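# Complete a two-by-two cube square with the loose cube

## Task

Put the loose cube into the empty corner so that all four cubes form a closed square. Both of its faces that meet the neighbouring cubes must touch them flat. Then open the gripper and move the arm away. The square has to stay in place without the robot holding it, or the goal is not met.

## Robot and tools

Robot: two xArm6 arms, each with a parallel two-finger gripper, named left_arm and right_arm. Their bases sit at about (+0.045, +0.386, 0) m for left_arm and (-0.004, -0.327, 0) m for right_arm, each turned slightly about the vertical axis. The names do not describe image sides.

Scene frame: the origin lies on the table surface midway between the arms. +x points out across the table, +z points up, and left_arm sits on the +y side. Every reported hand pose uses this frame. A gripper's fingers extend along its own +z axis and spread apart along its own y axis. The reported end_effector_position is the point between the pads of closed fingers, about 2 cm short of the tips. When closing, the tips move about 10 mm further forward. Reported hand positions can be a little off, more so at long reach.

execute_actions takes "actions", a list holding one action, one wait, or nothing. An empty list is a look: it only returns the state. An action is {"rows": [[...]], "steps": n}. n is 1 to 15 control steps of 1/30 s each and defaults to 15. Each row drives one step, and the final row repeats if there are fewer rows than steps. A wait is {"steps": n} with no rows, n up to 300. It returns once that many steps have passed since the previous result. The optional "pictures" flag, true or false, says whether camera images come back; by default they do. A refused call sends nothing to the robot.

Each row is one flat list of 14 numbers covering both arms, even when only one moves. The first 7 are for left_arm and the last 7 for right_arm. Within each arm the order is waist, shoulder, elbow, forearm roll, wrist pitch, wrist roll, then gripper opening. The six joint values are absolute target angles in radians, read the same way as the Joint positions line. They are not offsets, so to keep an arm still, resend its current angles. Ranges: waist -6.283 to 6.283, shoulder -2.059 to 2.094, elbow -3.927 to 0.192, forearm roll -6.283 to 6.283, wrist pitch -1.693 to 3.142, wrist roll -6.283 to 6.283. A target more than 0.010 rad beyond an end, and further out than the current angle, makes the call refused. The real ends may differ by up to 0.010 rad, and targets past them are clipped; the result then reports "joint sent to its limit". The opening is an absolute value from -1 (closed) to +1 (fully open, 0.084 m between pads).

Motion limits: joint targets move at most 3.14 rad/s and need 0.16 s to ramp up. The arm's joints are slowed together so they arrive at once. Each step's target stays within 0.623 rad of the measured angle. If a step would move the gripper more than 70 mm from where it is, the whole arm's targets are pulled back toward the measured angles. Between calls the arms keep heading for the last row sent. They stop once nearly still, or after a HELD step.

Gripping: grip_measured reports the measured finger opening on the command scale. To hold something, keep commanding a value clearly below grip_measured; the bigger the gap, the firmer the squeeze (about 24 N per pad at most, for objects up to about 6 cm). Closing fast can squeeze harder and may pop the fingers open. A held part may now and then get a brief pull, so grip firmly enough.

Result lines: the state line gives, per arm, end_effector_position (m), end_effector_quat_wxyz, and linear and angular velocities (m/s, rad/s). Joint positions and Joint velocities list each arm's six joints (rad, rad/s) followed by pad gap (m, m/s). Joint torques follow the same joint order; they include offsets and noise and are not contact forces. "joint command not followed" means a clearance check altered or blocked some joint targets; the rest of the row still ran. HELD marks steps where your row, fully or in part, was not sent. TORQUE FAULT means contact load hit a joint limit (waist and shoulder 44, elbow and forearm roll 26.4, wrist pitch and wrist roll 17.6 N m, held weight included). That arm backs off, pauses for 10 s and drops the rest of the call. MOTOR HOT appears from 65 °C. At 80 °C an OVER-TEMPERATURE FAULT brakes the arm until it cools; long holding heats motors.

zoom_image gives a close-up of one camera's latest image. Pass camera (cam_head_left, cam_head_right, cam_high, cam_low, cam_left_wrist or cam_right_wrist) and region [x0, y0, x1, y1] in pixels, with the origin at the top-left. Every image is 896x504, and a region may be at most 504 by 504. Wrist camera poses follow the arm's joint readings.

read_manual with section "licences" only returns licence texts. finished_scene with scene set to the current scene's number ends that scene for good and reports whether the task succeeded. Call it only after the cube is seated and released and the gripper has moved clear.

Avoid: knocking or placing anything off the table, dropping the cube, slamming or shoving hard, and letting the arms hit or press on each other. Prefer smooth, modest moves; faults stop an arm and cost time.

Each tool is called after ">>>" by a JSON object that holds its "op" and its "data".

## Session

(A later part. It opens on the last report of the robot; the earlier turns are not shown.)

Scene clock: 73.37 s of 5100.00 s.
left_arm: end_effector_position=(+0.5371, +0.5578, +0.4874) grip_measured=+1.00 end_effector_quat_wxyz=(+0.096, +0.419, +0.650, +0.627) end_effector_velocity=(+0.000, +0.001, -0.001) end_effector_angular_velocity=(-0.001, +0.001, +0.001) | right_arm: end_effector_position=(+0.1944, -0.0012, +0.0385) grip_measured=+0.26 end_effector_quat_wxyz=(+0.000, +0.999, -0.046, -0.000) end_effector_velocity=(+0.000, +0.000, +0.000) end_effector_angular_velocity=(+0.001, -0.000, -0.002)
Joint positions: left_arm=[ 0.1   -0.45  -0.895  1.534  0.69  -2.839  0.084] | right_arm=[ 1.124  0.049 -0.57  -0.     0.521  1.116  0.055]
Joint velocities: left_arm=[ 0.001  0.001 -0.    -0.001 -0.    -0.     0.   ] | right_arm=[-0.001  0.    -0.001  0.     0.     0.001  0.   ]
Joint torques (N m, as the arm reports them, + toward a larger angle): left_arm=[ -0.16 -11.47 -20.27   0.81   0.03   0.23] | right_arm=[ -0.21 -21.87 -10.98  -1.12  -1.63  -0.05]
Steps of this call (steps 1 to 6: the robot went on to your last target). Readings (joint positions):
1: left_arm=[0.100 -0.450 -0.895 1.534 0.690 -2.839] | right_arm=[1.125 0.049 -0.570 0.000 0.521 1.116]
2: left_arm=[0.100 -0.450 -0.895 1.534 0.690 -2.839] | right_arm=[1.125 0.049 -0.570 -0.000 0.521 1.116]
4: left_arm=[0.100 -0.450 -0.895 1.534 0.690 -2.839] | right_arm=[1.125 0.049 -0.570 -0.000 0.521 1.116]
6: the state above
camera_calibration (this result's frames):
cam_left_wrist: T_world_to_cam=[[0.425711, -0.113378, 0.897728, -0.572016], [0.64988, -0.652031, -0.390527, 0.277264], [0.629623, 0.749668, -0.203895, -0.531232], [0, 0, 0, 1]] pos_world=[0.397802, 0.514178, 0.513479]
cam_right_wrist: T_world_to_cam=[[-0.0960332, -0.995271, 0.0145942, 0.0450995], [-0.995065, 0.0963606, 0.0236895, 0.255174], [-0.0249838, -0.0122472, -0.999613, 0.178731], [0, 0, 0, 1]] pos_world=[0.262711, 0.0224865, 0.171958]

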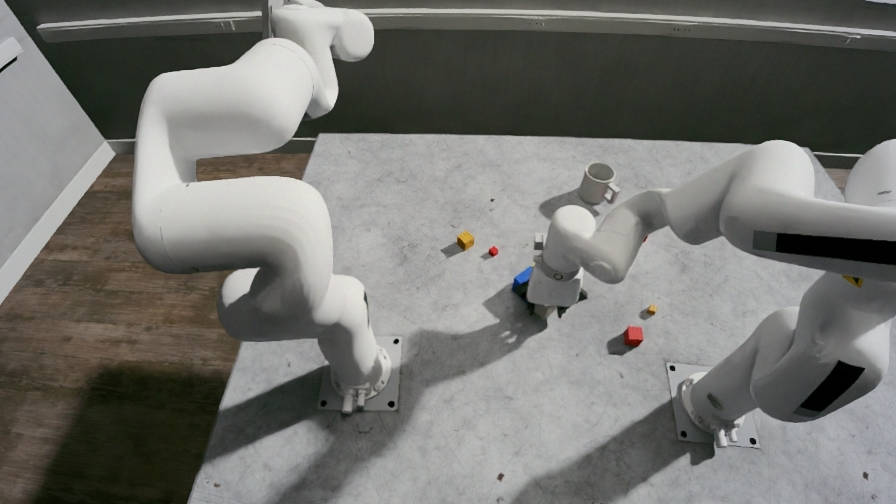

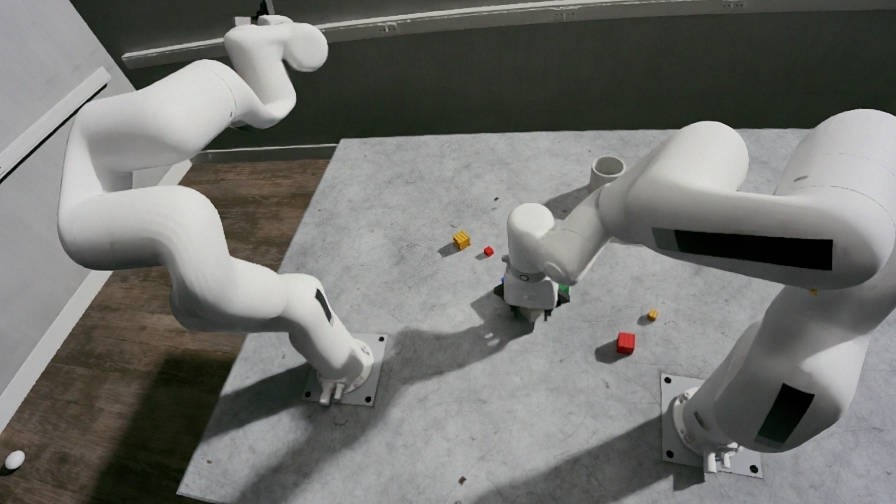

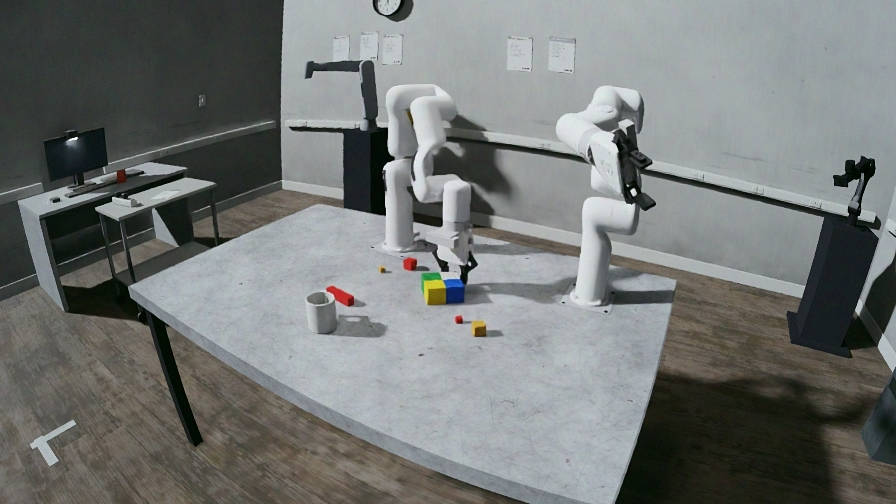

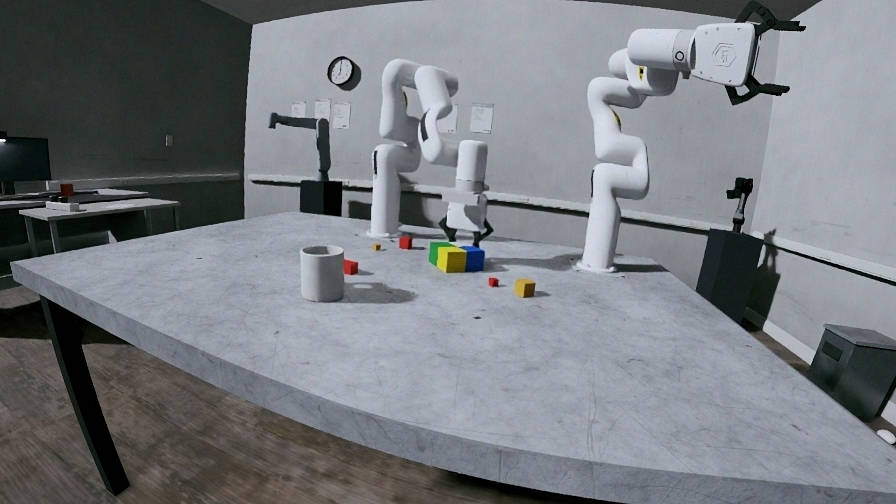

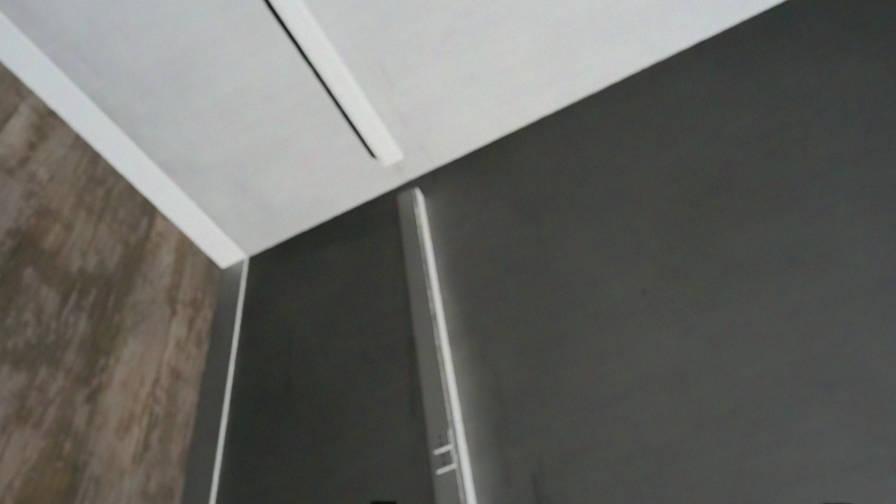

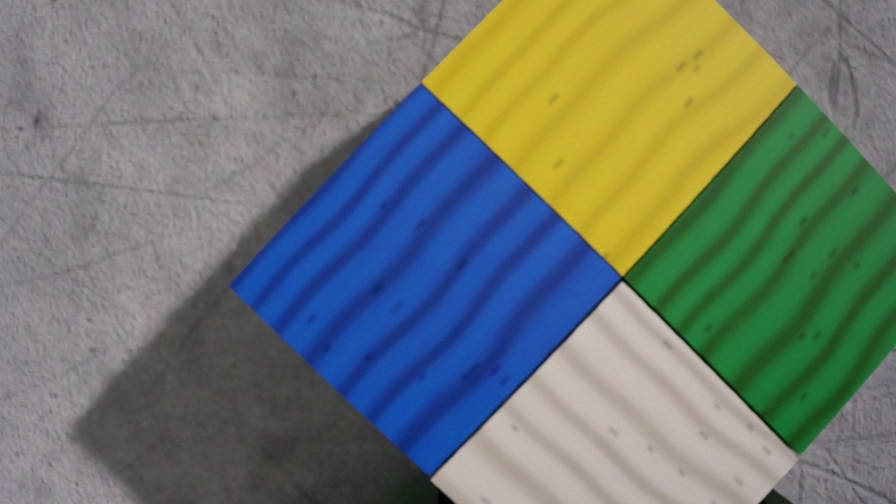

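>>> {"op": "execute_actions", "data": {"actions": [{"rows":[[0.1,-0.45,-0.895,1.534,0.69,-2.839,1,1.1239,0.0493,-0.5702,0,0.5209,1.1153,0.27],[0.1,-0.45,-0.895,1.534,0.69,-2.839,1,1.1233,0.0494,-0.5703,0,0.5209,1.1141,0.27],[0.1,-0.45,-0.895,1.534,0.69,-2.839,1,1.1228,0.04955,-0.5705,0,0.52095,1.1130,0.27],[0.1,-0.45,-0.895,1.534,0.69,-2.839,1,1.1223,0.0497,-0.5707,0,0.5210,1.1119,0.27],[0.1,-0.45,-0.895,1.534,0.69,-2.839,1,1.12176,0.04982,-0.57085,0,0.52103,1.11076,0.27]],"steps":14}]}}

>>> {"op": "zoom_image", "data": {"camera": "cam_right_wrist", "region": [597, 256, 647, 306]}}

>>> {"op": "zoom_image", "data": {"camera": "cam_right_wrist", "region": [415, 445, 465, 495]}}

>>> {"op": "zoom_image", "data": {"camera": "cam_right_wrist", "region": [768, 425, 818, 475]}}

Scene clock: 76.87 s of 5100.00 s.
left_arm: end_effector_position=(+0.5371, +0.5578, +0.4874) grip_measured=+1.00 end_effector_quat_wxyz=(+0.096, +0.419, +0.650, +0.627) end_effector_velocity=(-0.000, -0.000, +0.001) end_effector_angular_velocity=(+0.001, -0.002, -0.001) | right_arm: end_effector_position=(+0.1954, -0.0015, +0.0385) grip_measured=+0.26 end_effector_quat_wxyz=(-0.000, +0.999, -0.044, +0.000) end_effector_velocity=(-0.000, -0.000, -0.000) end_effector_angular_velocity=(-0.000, +0.000, +0.002)
Joint positions: left_arm=[ 0.1   -0.45  -0.895  1.534  0.69  -2.839  0.084] | right_arm=[ 1.122  0.05  -0.571  0.     0.521  1.111  0.055]
Joint velocities: left_arm=[-0.    -0.002 -0.001  0.001  0.    -0.     0.   ] | right_arm=[ 0.    -0.     0.    -0.     0.    -0.001 -0.   ]
Joint torques (N m, as the arm reports them, + toward a larger angle): left_arm=[ -0.4  -11.38 -20.1    0.78  -0.07   0.21] | right_arm=[ -0.19 -21.58 -10.98  -0.93  -1.18  -0.01]
Steps of this call (steps 1 to 15: the robot went on to your last target; steps 16 to 90: nothing new was sent; then 0.03 s passed at rest; steps 91 to 104: all 14 steps of this action). Readings (joint positions):
91: left_arm=[0.100 -0.450 -0.895 1.534 0.690 -2.839] | right_arm=[1.124 0.049 -0.570 -0.000 0.521 1.116]
92: left_arm=[0.100 -0.450 -0.895 1.534 0.690 -2.839] | right_arm=[1.124 0.049 -0.570 0.000 0.521 1.116]
94: left_arm=[0.100 -0.450 -0.895 1.534 0.690 -2.839] | right_arm=[1.124 0.049 -0.570 -0.000 0.521 1.115]
98: left_arm=[0.100 -0.450 -0.895 1.534 0.690 -2.839] | right_arm=[1.122 0.050 -0.571 0.000 0.521 1.112]
104: the state above
camera_calibration (this result's frames):
cam_left_wrist: T_world_to_cam=[[0.425711, -0.113377, 0.897728, -0.572017], [0.649881, -0.652031, -0.390527, 0.277264], [0.629623, 0.749668, -0.203895, -0.531232], [0, 0, 0, 1]] pos_world=[0.397802, 0.514178, 0.513479]
cam_right_wrist: T_world_to_cam=[[-0.0931978, -0.995541, 0.0145448, 0.0443507], [-0.995335, 0.0935245, 0.0236753, 0.256247], [-0.02493, -0.0122705, -0.999614, 0.17875], [0, 0, 0, 1]] pos_world=[0.263641, 0.022381, 0.171969]

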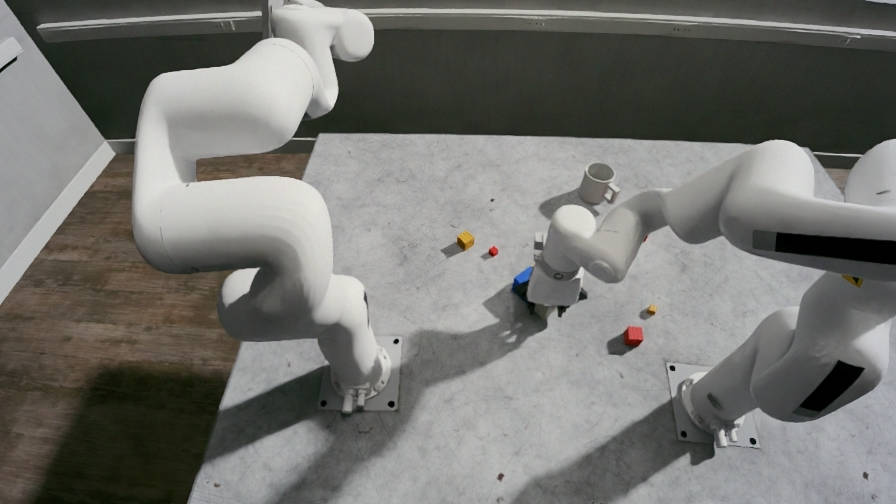

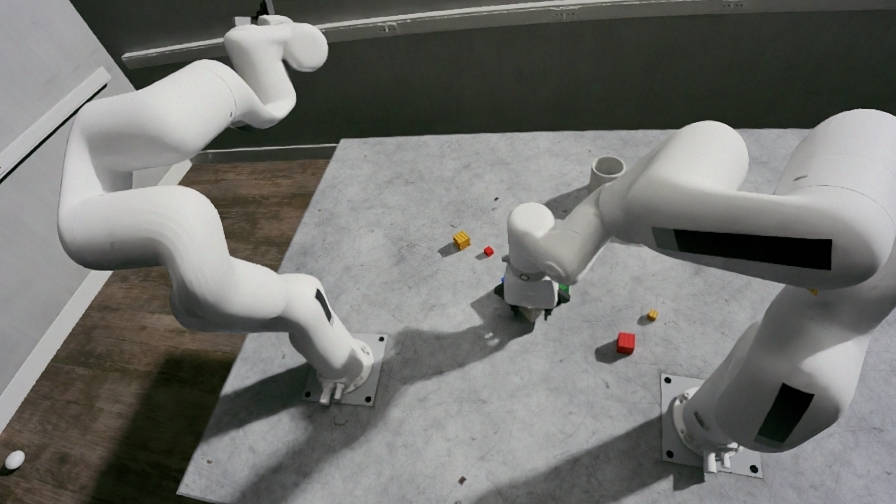

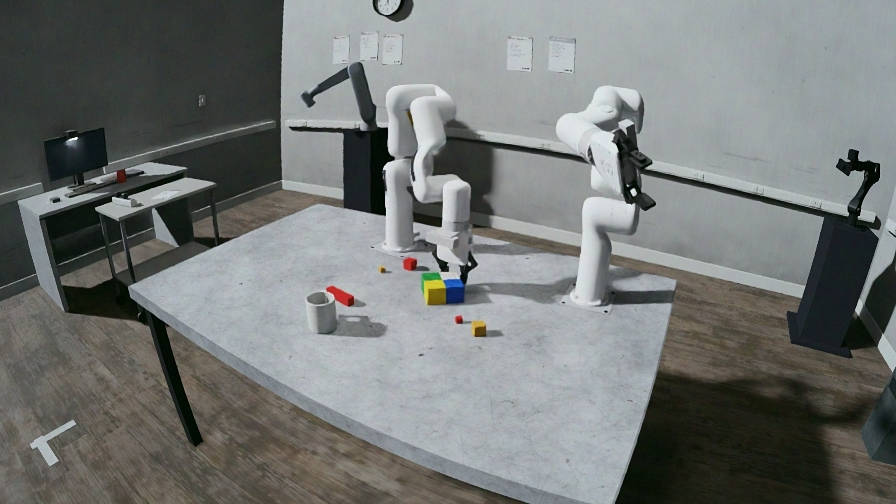

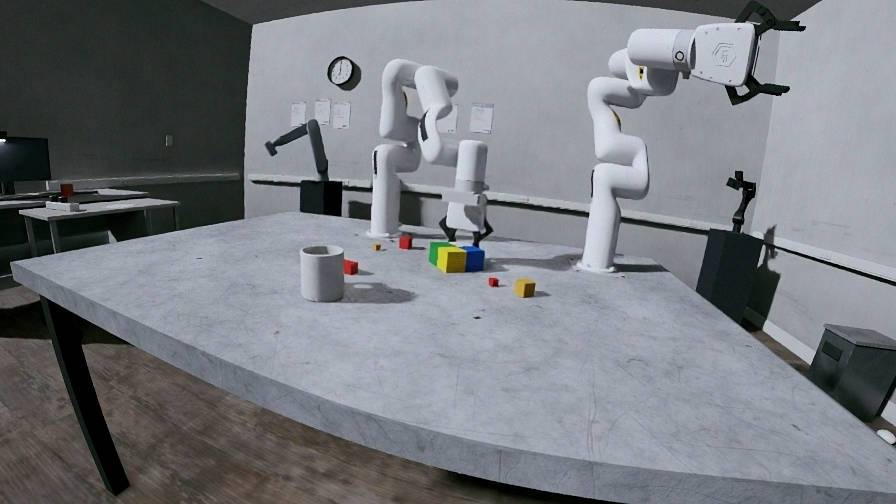

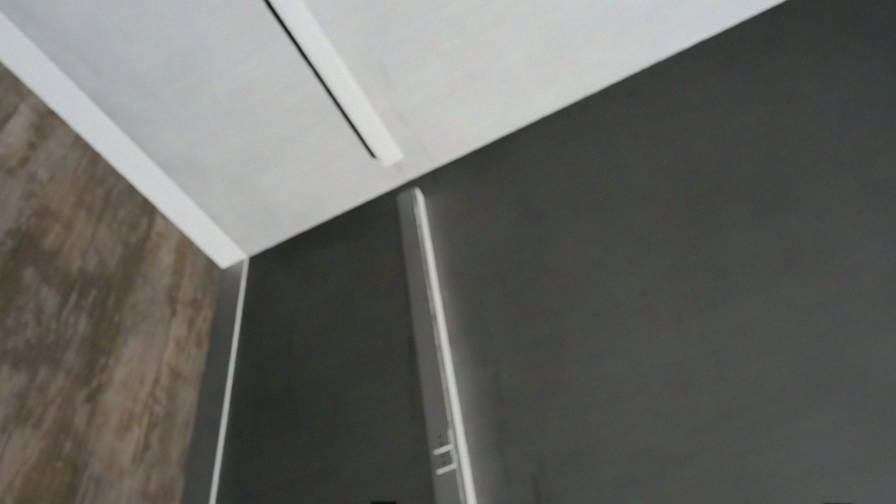

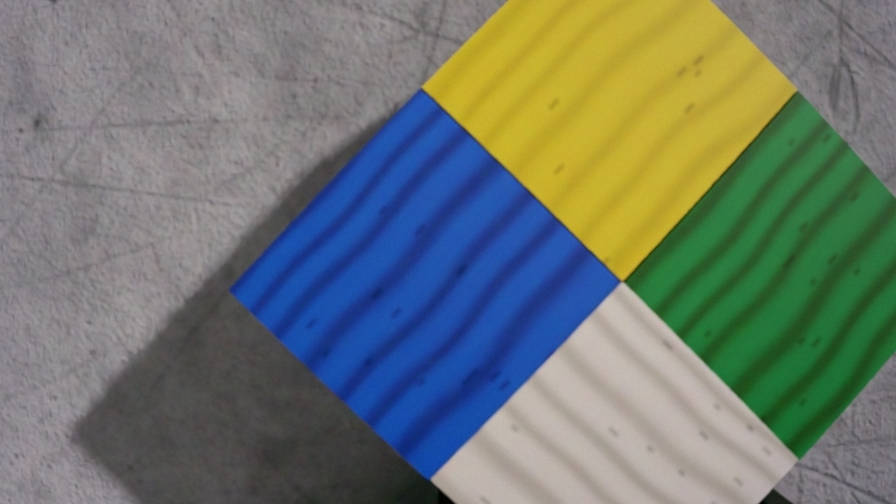

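Region (597, 256, 647, 306) of cam_right_wrist's 896x504 image, scaled by 10.080, with more detail than that image has.

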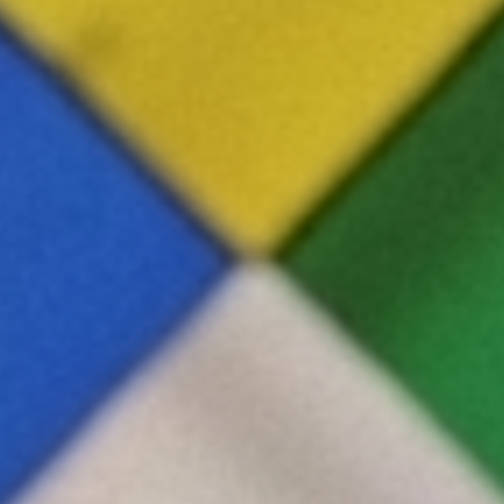

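Region (415, 445, 465, 495) of cam_right_wrist's 896x504 image, scaled by 10.080, with more detail than that image has.

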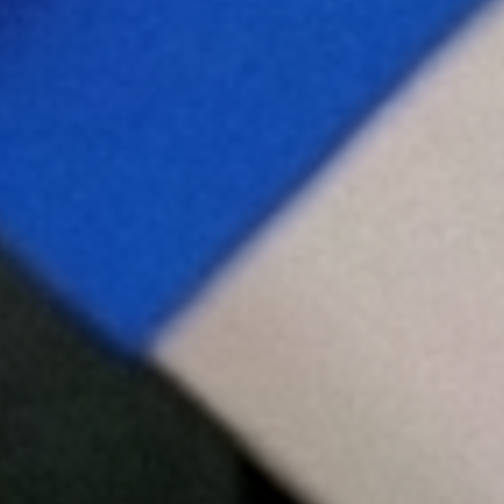

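Region (768, 425, 818, 475) of cam_right_wrist's 896x504 image, scaled by 10.080, with more detail than that image has.

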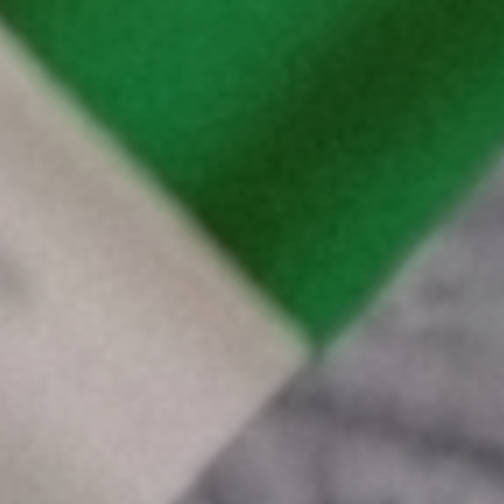

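>>> {"op": "execute_actions", "data": {"actions": [{"rows":[[0.1,-0.45,-0.895,1.534,0.69,-2.839,1,1.1239,0.0485,-0.5691,0,0.5206,1.1129,0.27],[0.1,-0.45,-0.895,1.534,0.69,-2.839,1,1.1299,0.0447,-0.5644,0,0.5197,1.1189,0.27],[0.1,-0.45,-0.895,1.534,0.69,-2.839,1,1.1385,0.0393,-0.5575,0,0.5182,1.1275,0.27],[0.1,-0.45,-0.895,1.534,0.69,-2.839,1,1.1487,0.0329,-0.5494,0,0.5165,1.1377,0.27],[0.1,-0.45,-0.895,1.534,0.69,-2.839,1,1.1590,0.023,-0.5415,0,0.5185,1.1480,0.27],[0.1,-0.45,-0.895,1.534,0.69,-2.839,1,1.170,0.006,-0.5345,0,0.5285,1.157,0.27],[0.1,-0.45,-0.895,1.534,0.69,-2.839,1,1.182,-0.018,-0.530,0,0.548,1.164,0.27],[0.1,-0.45,-0.895,1.534,0.69,-2.839,1,1.196,-0.048,-0.529,0,0.577,1.168,0.27],[0.1,-0.45,-0.895,1.534,0.69,-2.839,1,1.212,-0.082,-0.531,0,0.613,1.17,0.3],[0.1,-0.45,-0.895,1.534,0.69,-2.839,1,1.230,-0.118,-0.535,0,0.653,1.17,0.35],[0.1,-0.45,-0.895,1.534,0.69,-2.839,1,1.250,-0.155,-0.540,0,0.695,1.17,0.4],[0.1,-0.45,-0.895,1.534,0.69,-2.839,1,1.272,-0.192,-0.547,0,0.739,1.17,0.5],[0.1,-0.45,-0.895,1.534,0.69,-2.839,1,1.296,-0.229,-0.554,0,0.783,1.17,0.6],[0.1,-0.45,-0.895,1.534,0.69,-2.839,1,1.321,-0.265,-0.562,0,0.827,1.17,0.7],[0.1,-0.45,-0.895,1.534,0.69,-2.839,1,1.347,-0.300,-0.570,0,0.870,1.17,0.8]],"steps":15}], "pictures": false}}

>>> {"op": "execute_actions", "data": {"actions": [{"rows":[[0.1,-0.45,-0.895,1.534,0.69,-2.839,1,1.374,-0.333,-0.578,0,0.911,1.17,0.9],[0.1,-0.45,-0.895,1.534,0.69,-2.839,1,1.401,-0.364,-0.586,0,0.950,1.17,1],[0.1,-0.45,-0.895,1.534,0.69,-2.839,1,1.428,-0.393,-0.593,0,0.986,1.17,1],[0.1,-0.45,-0.895,1.534,0.69,-2.839,1,1.454,-0.419,-0.600,0,1.019,1.17,1],[0.1,-0.45,-0.895,1.534,0.69,-2.839,1,1.478,-0.442,-0.606,0,1.048,1.17,1],[0.1,-0.45,-0.895,1.534,0.69,-2.839,1,1.500,-0.461,-0.611,0,1.072,1.17,1],[0.1,-0.45,-0.895,1.534,0.69,-2.839,1,1.518,-0.477,-0.615,0,1.092,1.17,1],[0.1,-0.45,-0.895,1.534,0.69,-2.839,1,1.533,-0.488,-0.618,0,1.106,1.17,1],[0.1,-0.45,-0.895,1.534,0.69,-2.839,1,1.544,-0.496,-0.619,0,1.115,1.17,1],[0.1,-0.45,-0.895,1.534,0.69,-2.839,1,1.55,-0.5,-0.62,0,1.12,1.17,1]],"steps":15}]}}

Scene clock: 83.57 s of 5100.00 s.
left_arm: end_effector_position=(+0.5371, +0.5578, +0.4874) grip_measured=+1.00 end_effector_quat_wxyz=(+0.096, +0.419, +0.650, +0.627) end_effector_velocity=(+0.000, -0.000, +0.001) end_effector_angular_velocity=(-0.000, -0.002, -0.001) | right_arm: end_effector_position=(+0.1437, +0.0067, +0.0939) grip_measured=+0.71 end_effector_quat_wxyz=(-0.000, +1.000, -0.007, +0.000) end_effector_velocity=(-0.213, +0.060, +0.343) end_effector_angular_velocity=(+0.041, -0.019, +0.582)
Joint positions: left_arm=[ 0.1   -0.45  -0.895  1.534  0.69  -2.839  0.084] | right_arm=[ 1.255 -0.159 -0.544 -0.     0.703  1.168  0.073]
Joint velocities: left_arm=[-0.001 -0.    -0.002 -0.    -0.     0.     0.   ] | right_arm=[ 0.601 -1.011 -0.172 -0.001  1.138  0.019  0.115]
Joint torques (N m, as the arm reports them, + toward a larger angle): left_arm=[ -0.28 -11.4  -20.27   0.86  -0.09   0.2 ] | right_arm=[  0.13 -19.62 -12.76  -0.5   -1.47  -0.17]
Steps of this call (steps 1 to 15: the robot went on to your last target; steps 16 to 90: nothing new was sent; then 3.20 s passed at rest; steps 91 to 105: all 15 steps of this action). Readings (joint positions):
91: left_arm=[0.100 -0.450 -0.895 1.534 0.690 -2.839] | right_arm=[1.122 0.050 -0.571 0.000 0.521 1.111]
92: left_arm=[0.100 -0.450 -0.895 1.534 0.690 -2.839] | right_arm=[1.122 0.050 -0.571 -0.000 0.521 1.111]
94: left_arm=[0.100 -0.450 -0.895 1.534 0.690 -2.839] | right_arm=[1.127 0.046 -0.567 -0.000 0.520 1.117]
98: left_arm=[0.100 -0.450 -0.895 1.534 0.690 -2.839] | right_arm=[1.157 0.020 -0.543 -0.000 0.525 1.145]
105: the state above

Scene clock: 84.07 s of 5100.00 s.
left_arm: end_effector_position=(+0.5371, +0.5578, +0.4874) grip_measured=+1.00 end_effector_quat_wxyz=(+0.096, +0.419, +0.650, +0.627) end_effector_velocity=(-0.000, +0.000, -0.001) end_effector_angular_velocity=(-0.000, +0.001, +0.000) | right_arm: end_effector_position=(+0.0382, +0.0001, +0.2092) grip_measured=+1.00 end_effector_quat_wxyz=(+0.000, +0.991, +0.136, -0.000) end_effector_velocity=(-0.023, -0.020, +0.006) end_effector_angular_velocity=(-0.050, +0.005, +0.064)
Joint positions: left_arm=[ 0.1   -0.45  -0.895  1.534  0.69  -2.839  0.084] | right_arm=[ 1.544 -0.494 -0.618  0.     1.113  1.17   0.084]
Joint velocities: left_arm=[ 0.     0.     0.001  0.    -0.    -0.     0.   ] | right_arm=[ 0.064 -0.049  0.006 -0.001  0.094 -0.    -0.   ]
Joint torques (N m, as the arm reports them, + toward a larger angle): left_arm=[ -0.33 -11.31 -20.14   0.88  -0.2    0.15] | right_arm=[ -1.63 -12.1  -14.75  -0.9   -1.7   -0.35]
Steps of this call (steps 1 to 15: all 15 steps of this action). Readings (joint positions):
1: left_arm=[0.100 -0.450 -0.895 1.534 0.690 -2.839] | right_arm=[1.276 -0.193 -0.551 -0.000 0.742 1.169]
2: left_arm=[0.100 -0.450 -0.895 1.534 0.690 -2.839] | right_arm=[1.298 -0.227 -0.557 -0.000 0.781 1.169]
4: left_arm=[0.100 -0.450 -0.895 1.534 0.690 -2.839] | right_arm=[1.345 -0.291 -0.571 -0.000 0.859 1.170]
8: left_arm=[0.100 -0.450 -0.895 1.534 0.690 -2.839] | right_arm=[1.449 -0.408 -0.599 -0.000 1.004 1.170]
15: the state above
camera_calibration (this result's frames):
cam_left_wrist: T_world_to_cam=[[0.425711, -0.113377, 0.897728, -0.572017], [0.649881, -0.65203, -0.390527, 0.277264], [0.629623, 0.749668, -0.203895, -0.531232], [0, 0, 0, 1]] pos_world=[0.397802, 0.514178, 0.513479]
cam_right_wrist: T_world_to_cam=[[0.266103, -0.963829, 0.0149455, 0.014942], [-0.963757, -0.265714, 0.0238531, 0.0943633], [-0.019019, -0.0207512, -0.999604, 0.345238], [0, 0, 0, 1]] pos_world=[0.0935333, 0.0466393, 0.342627]

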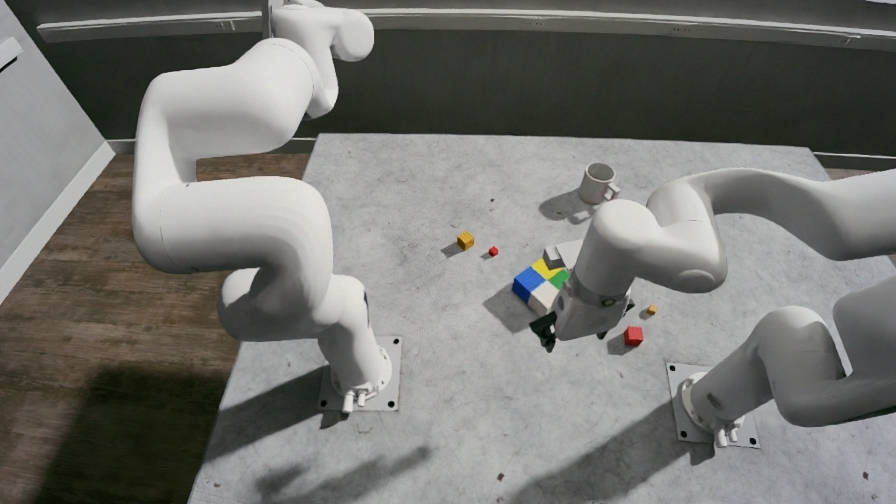

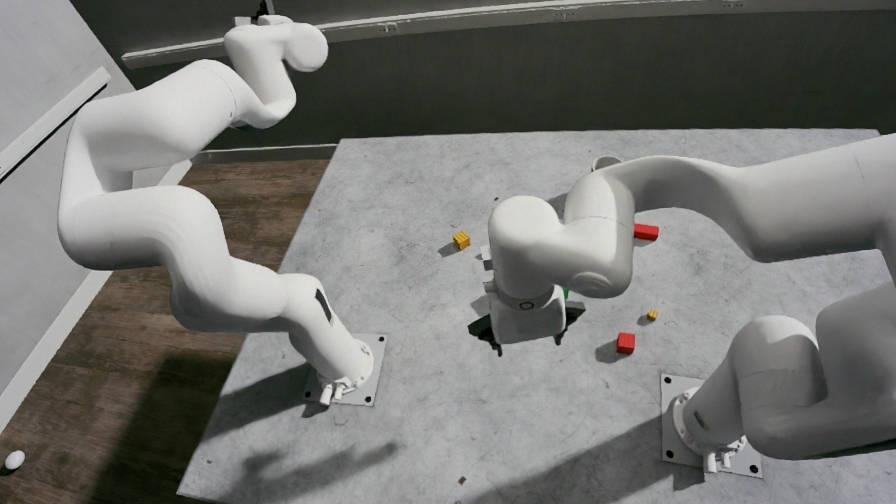

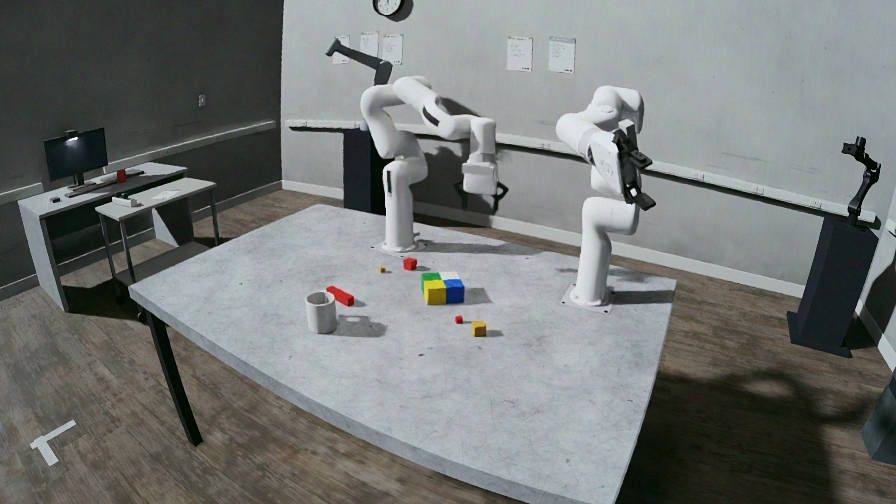

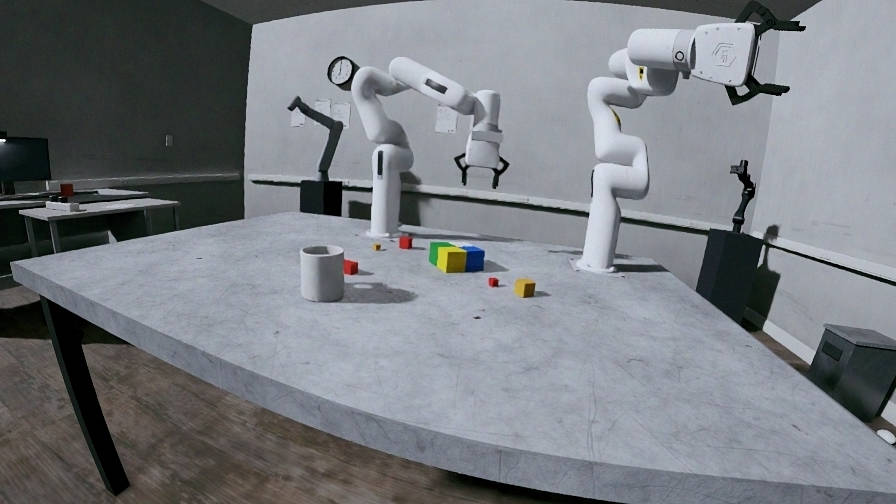

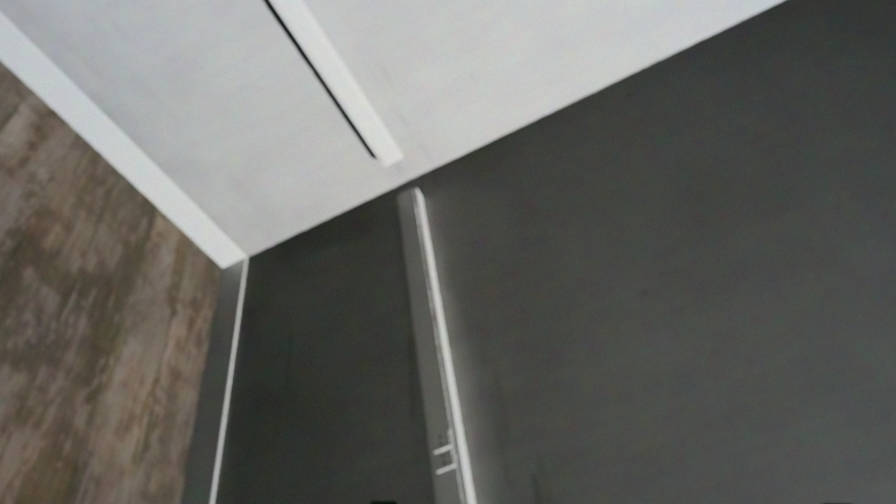

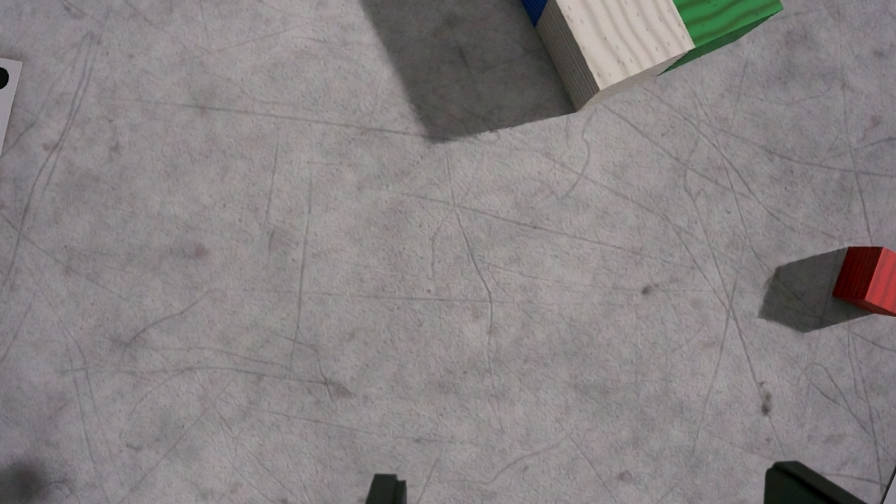

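>>> {"op": "zoom_image", "data": {"camera": "cam_right_wrist", "region": [510, 0, 790, 120]}}

>>> {"op": "zoom_image", "data": {"camera": "cam_head_left", "region": [505, 250, 585, 320]}}

Region (510, 0, 790, 120) of cam_right_wrist's 896x504 image, scaled by 1.800, with more detail than that image has; it fills the top 216 rows of this view, and the rest is white.

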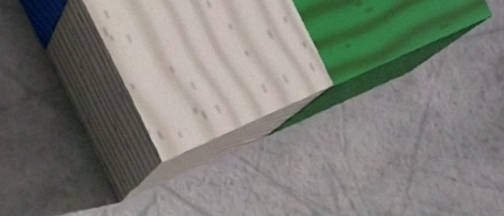

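Region (505, 250, 585, 320) of cam_head_left's 896x504 image, scaled by 6.300, with more detail than that image has; it fills the top 441 rows of this view, and the rest is white.

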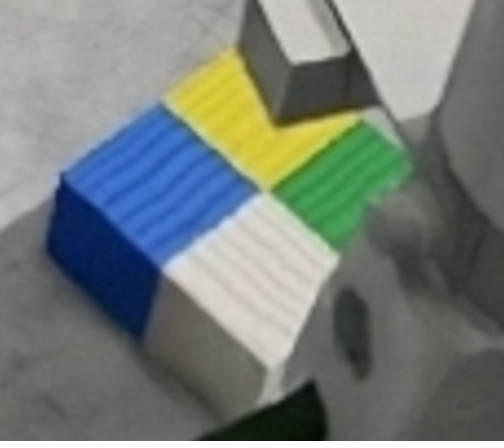

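>>> {"op": "finished_scene", "data": {"scene": 2}}

The scene is finished: the task was done.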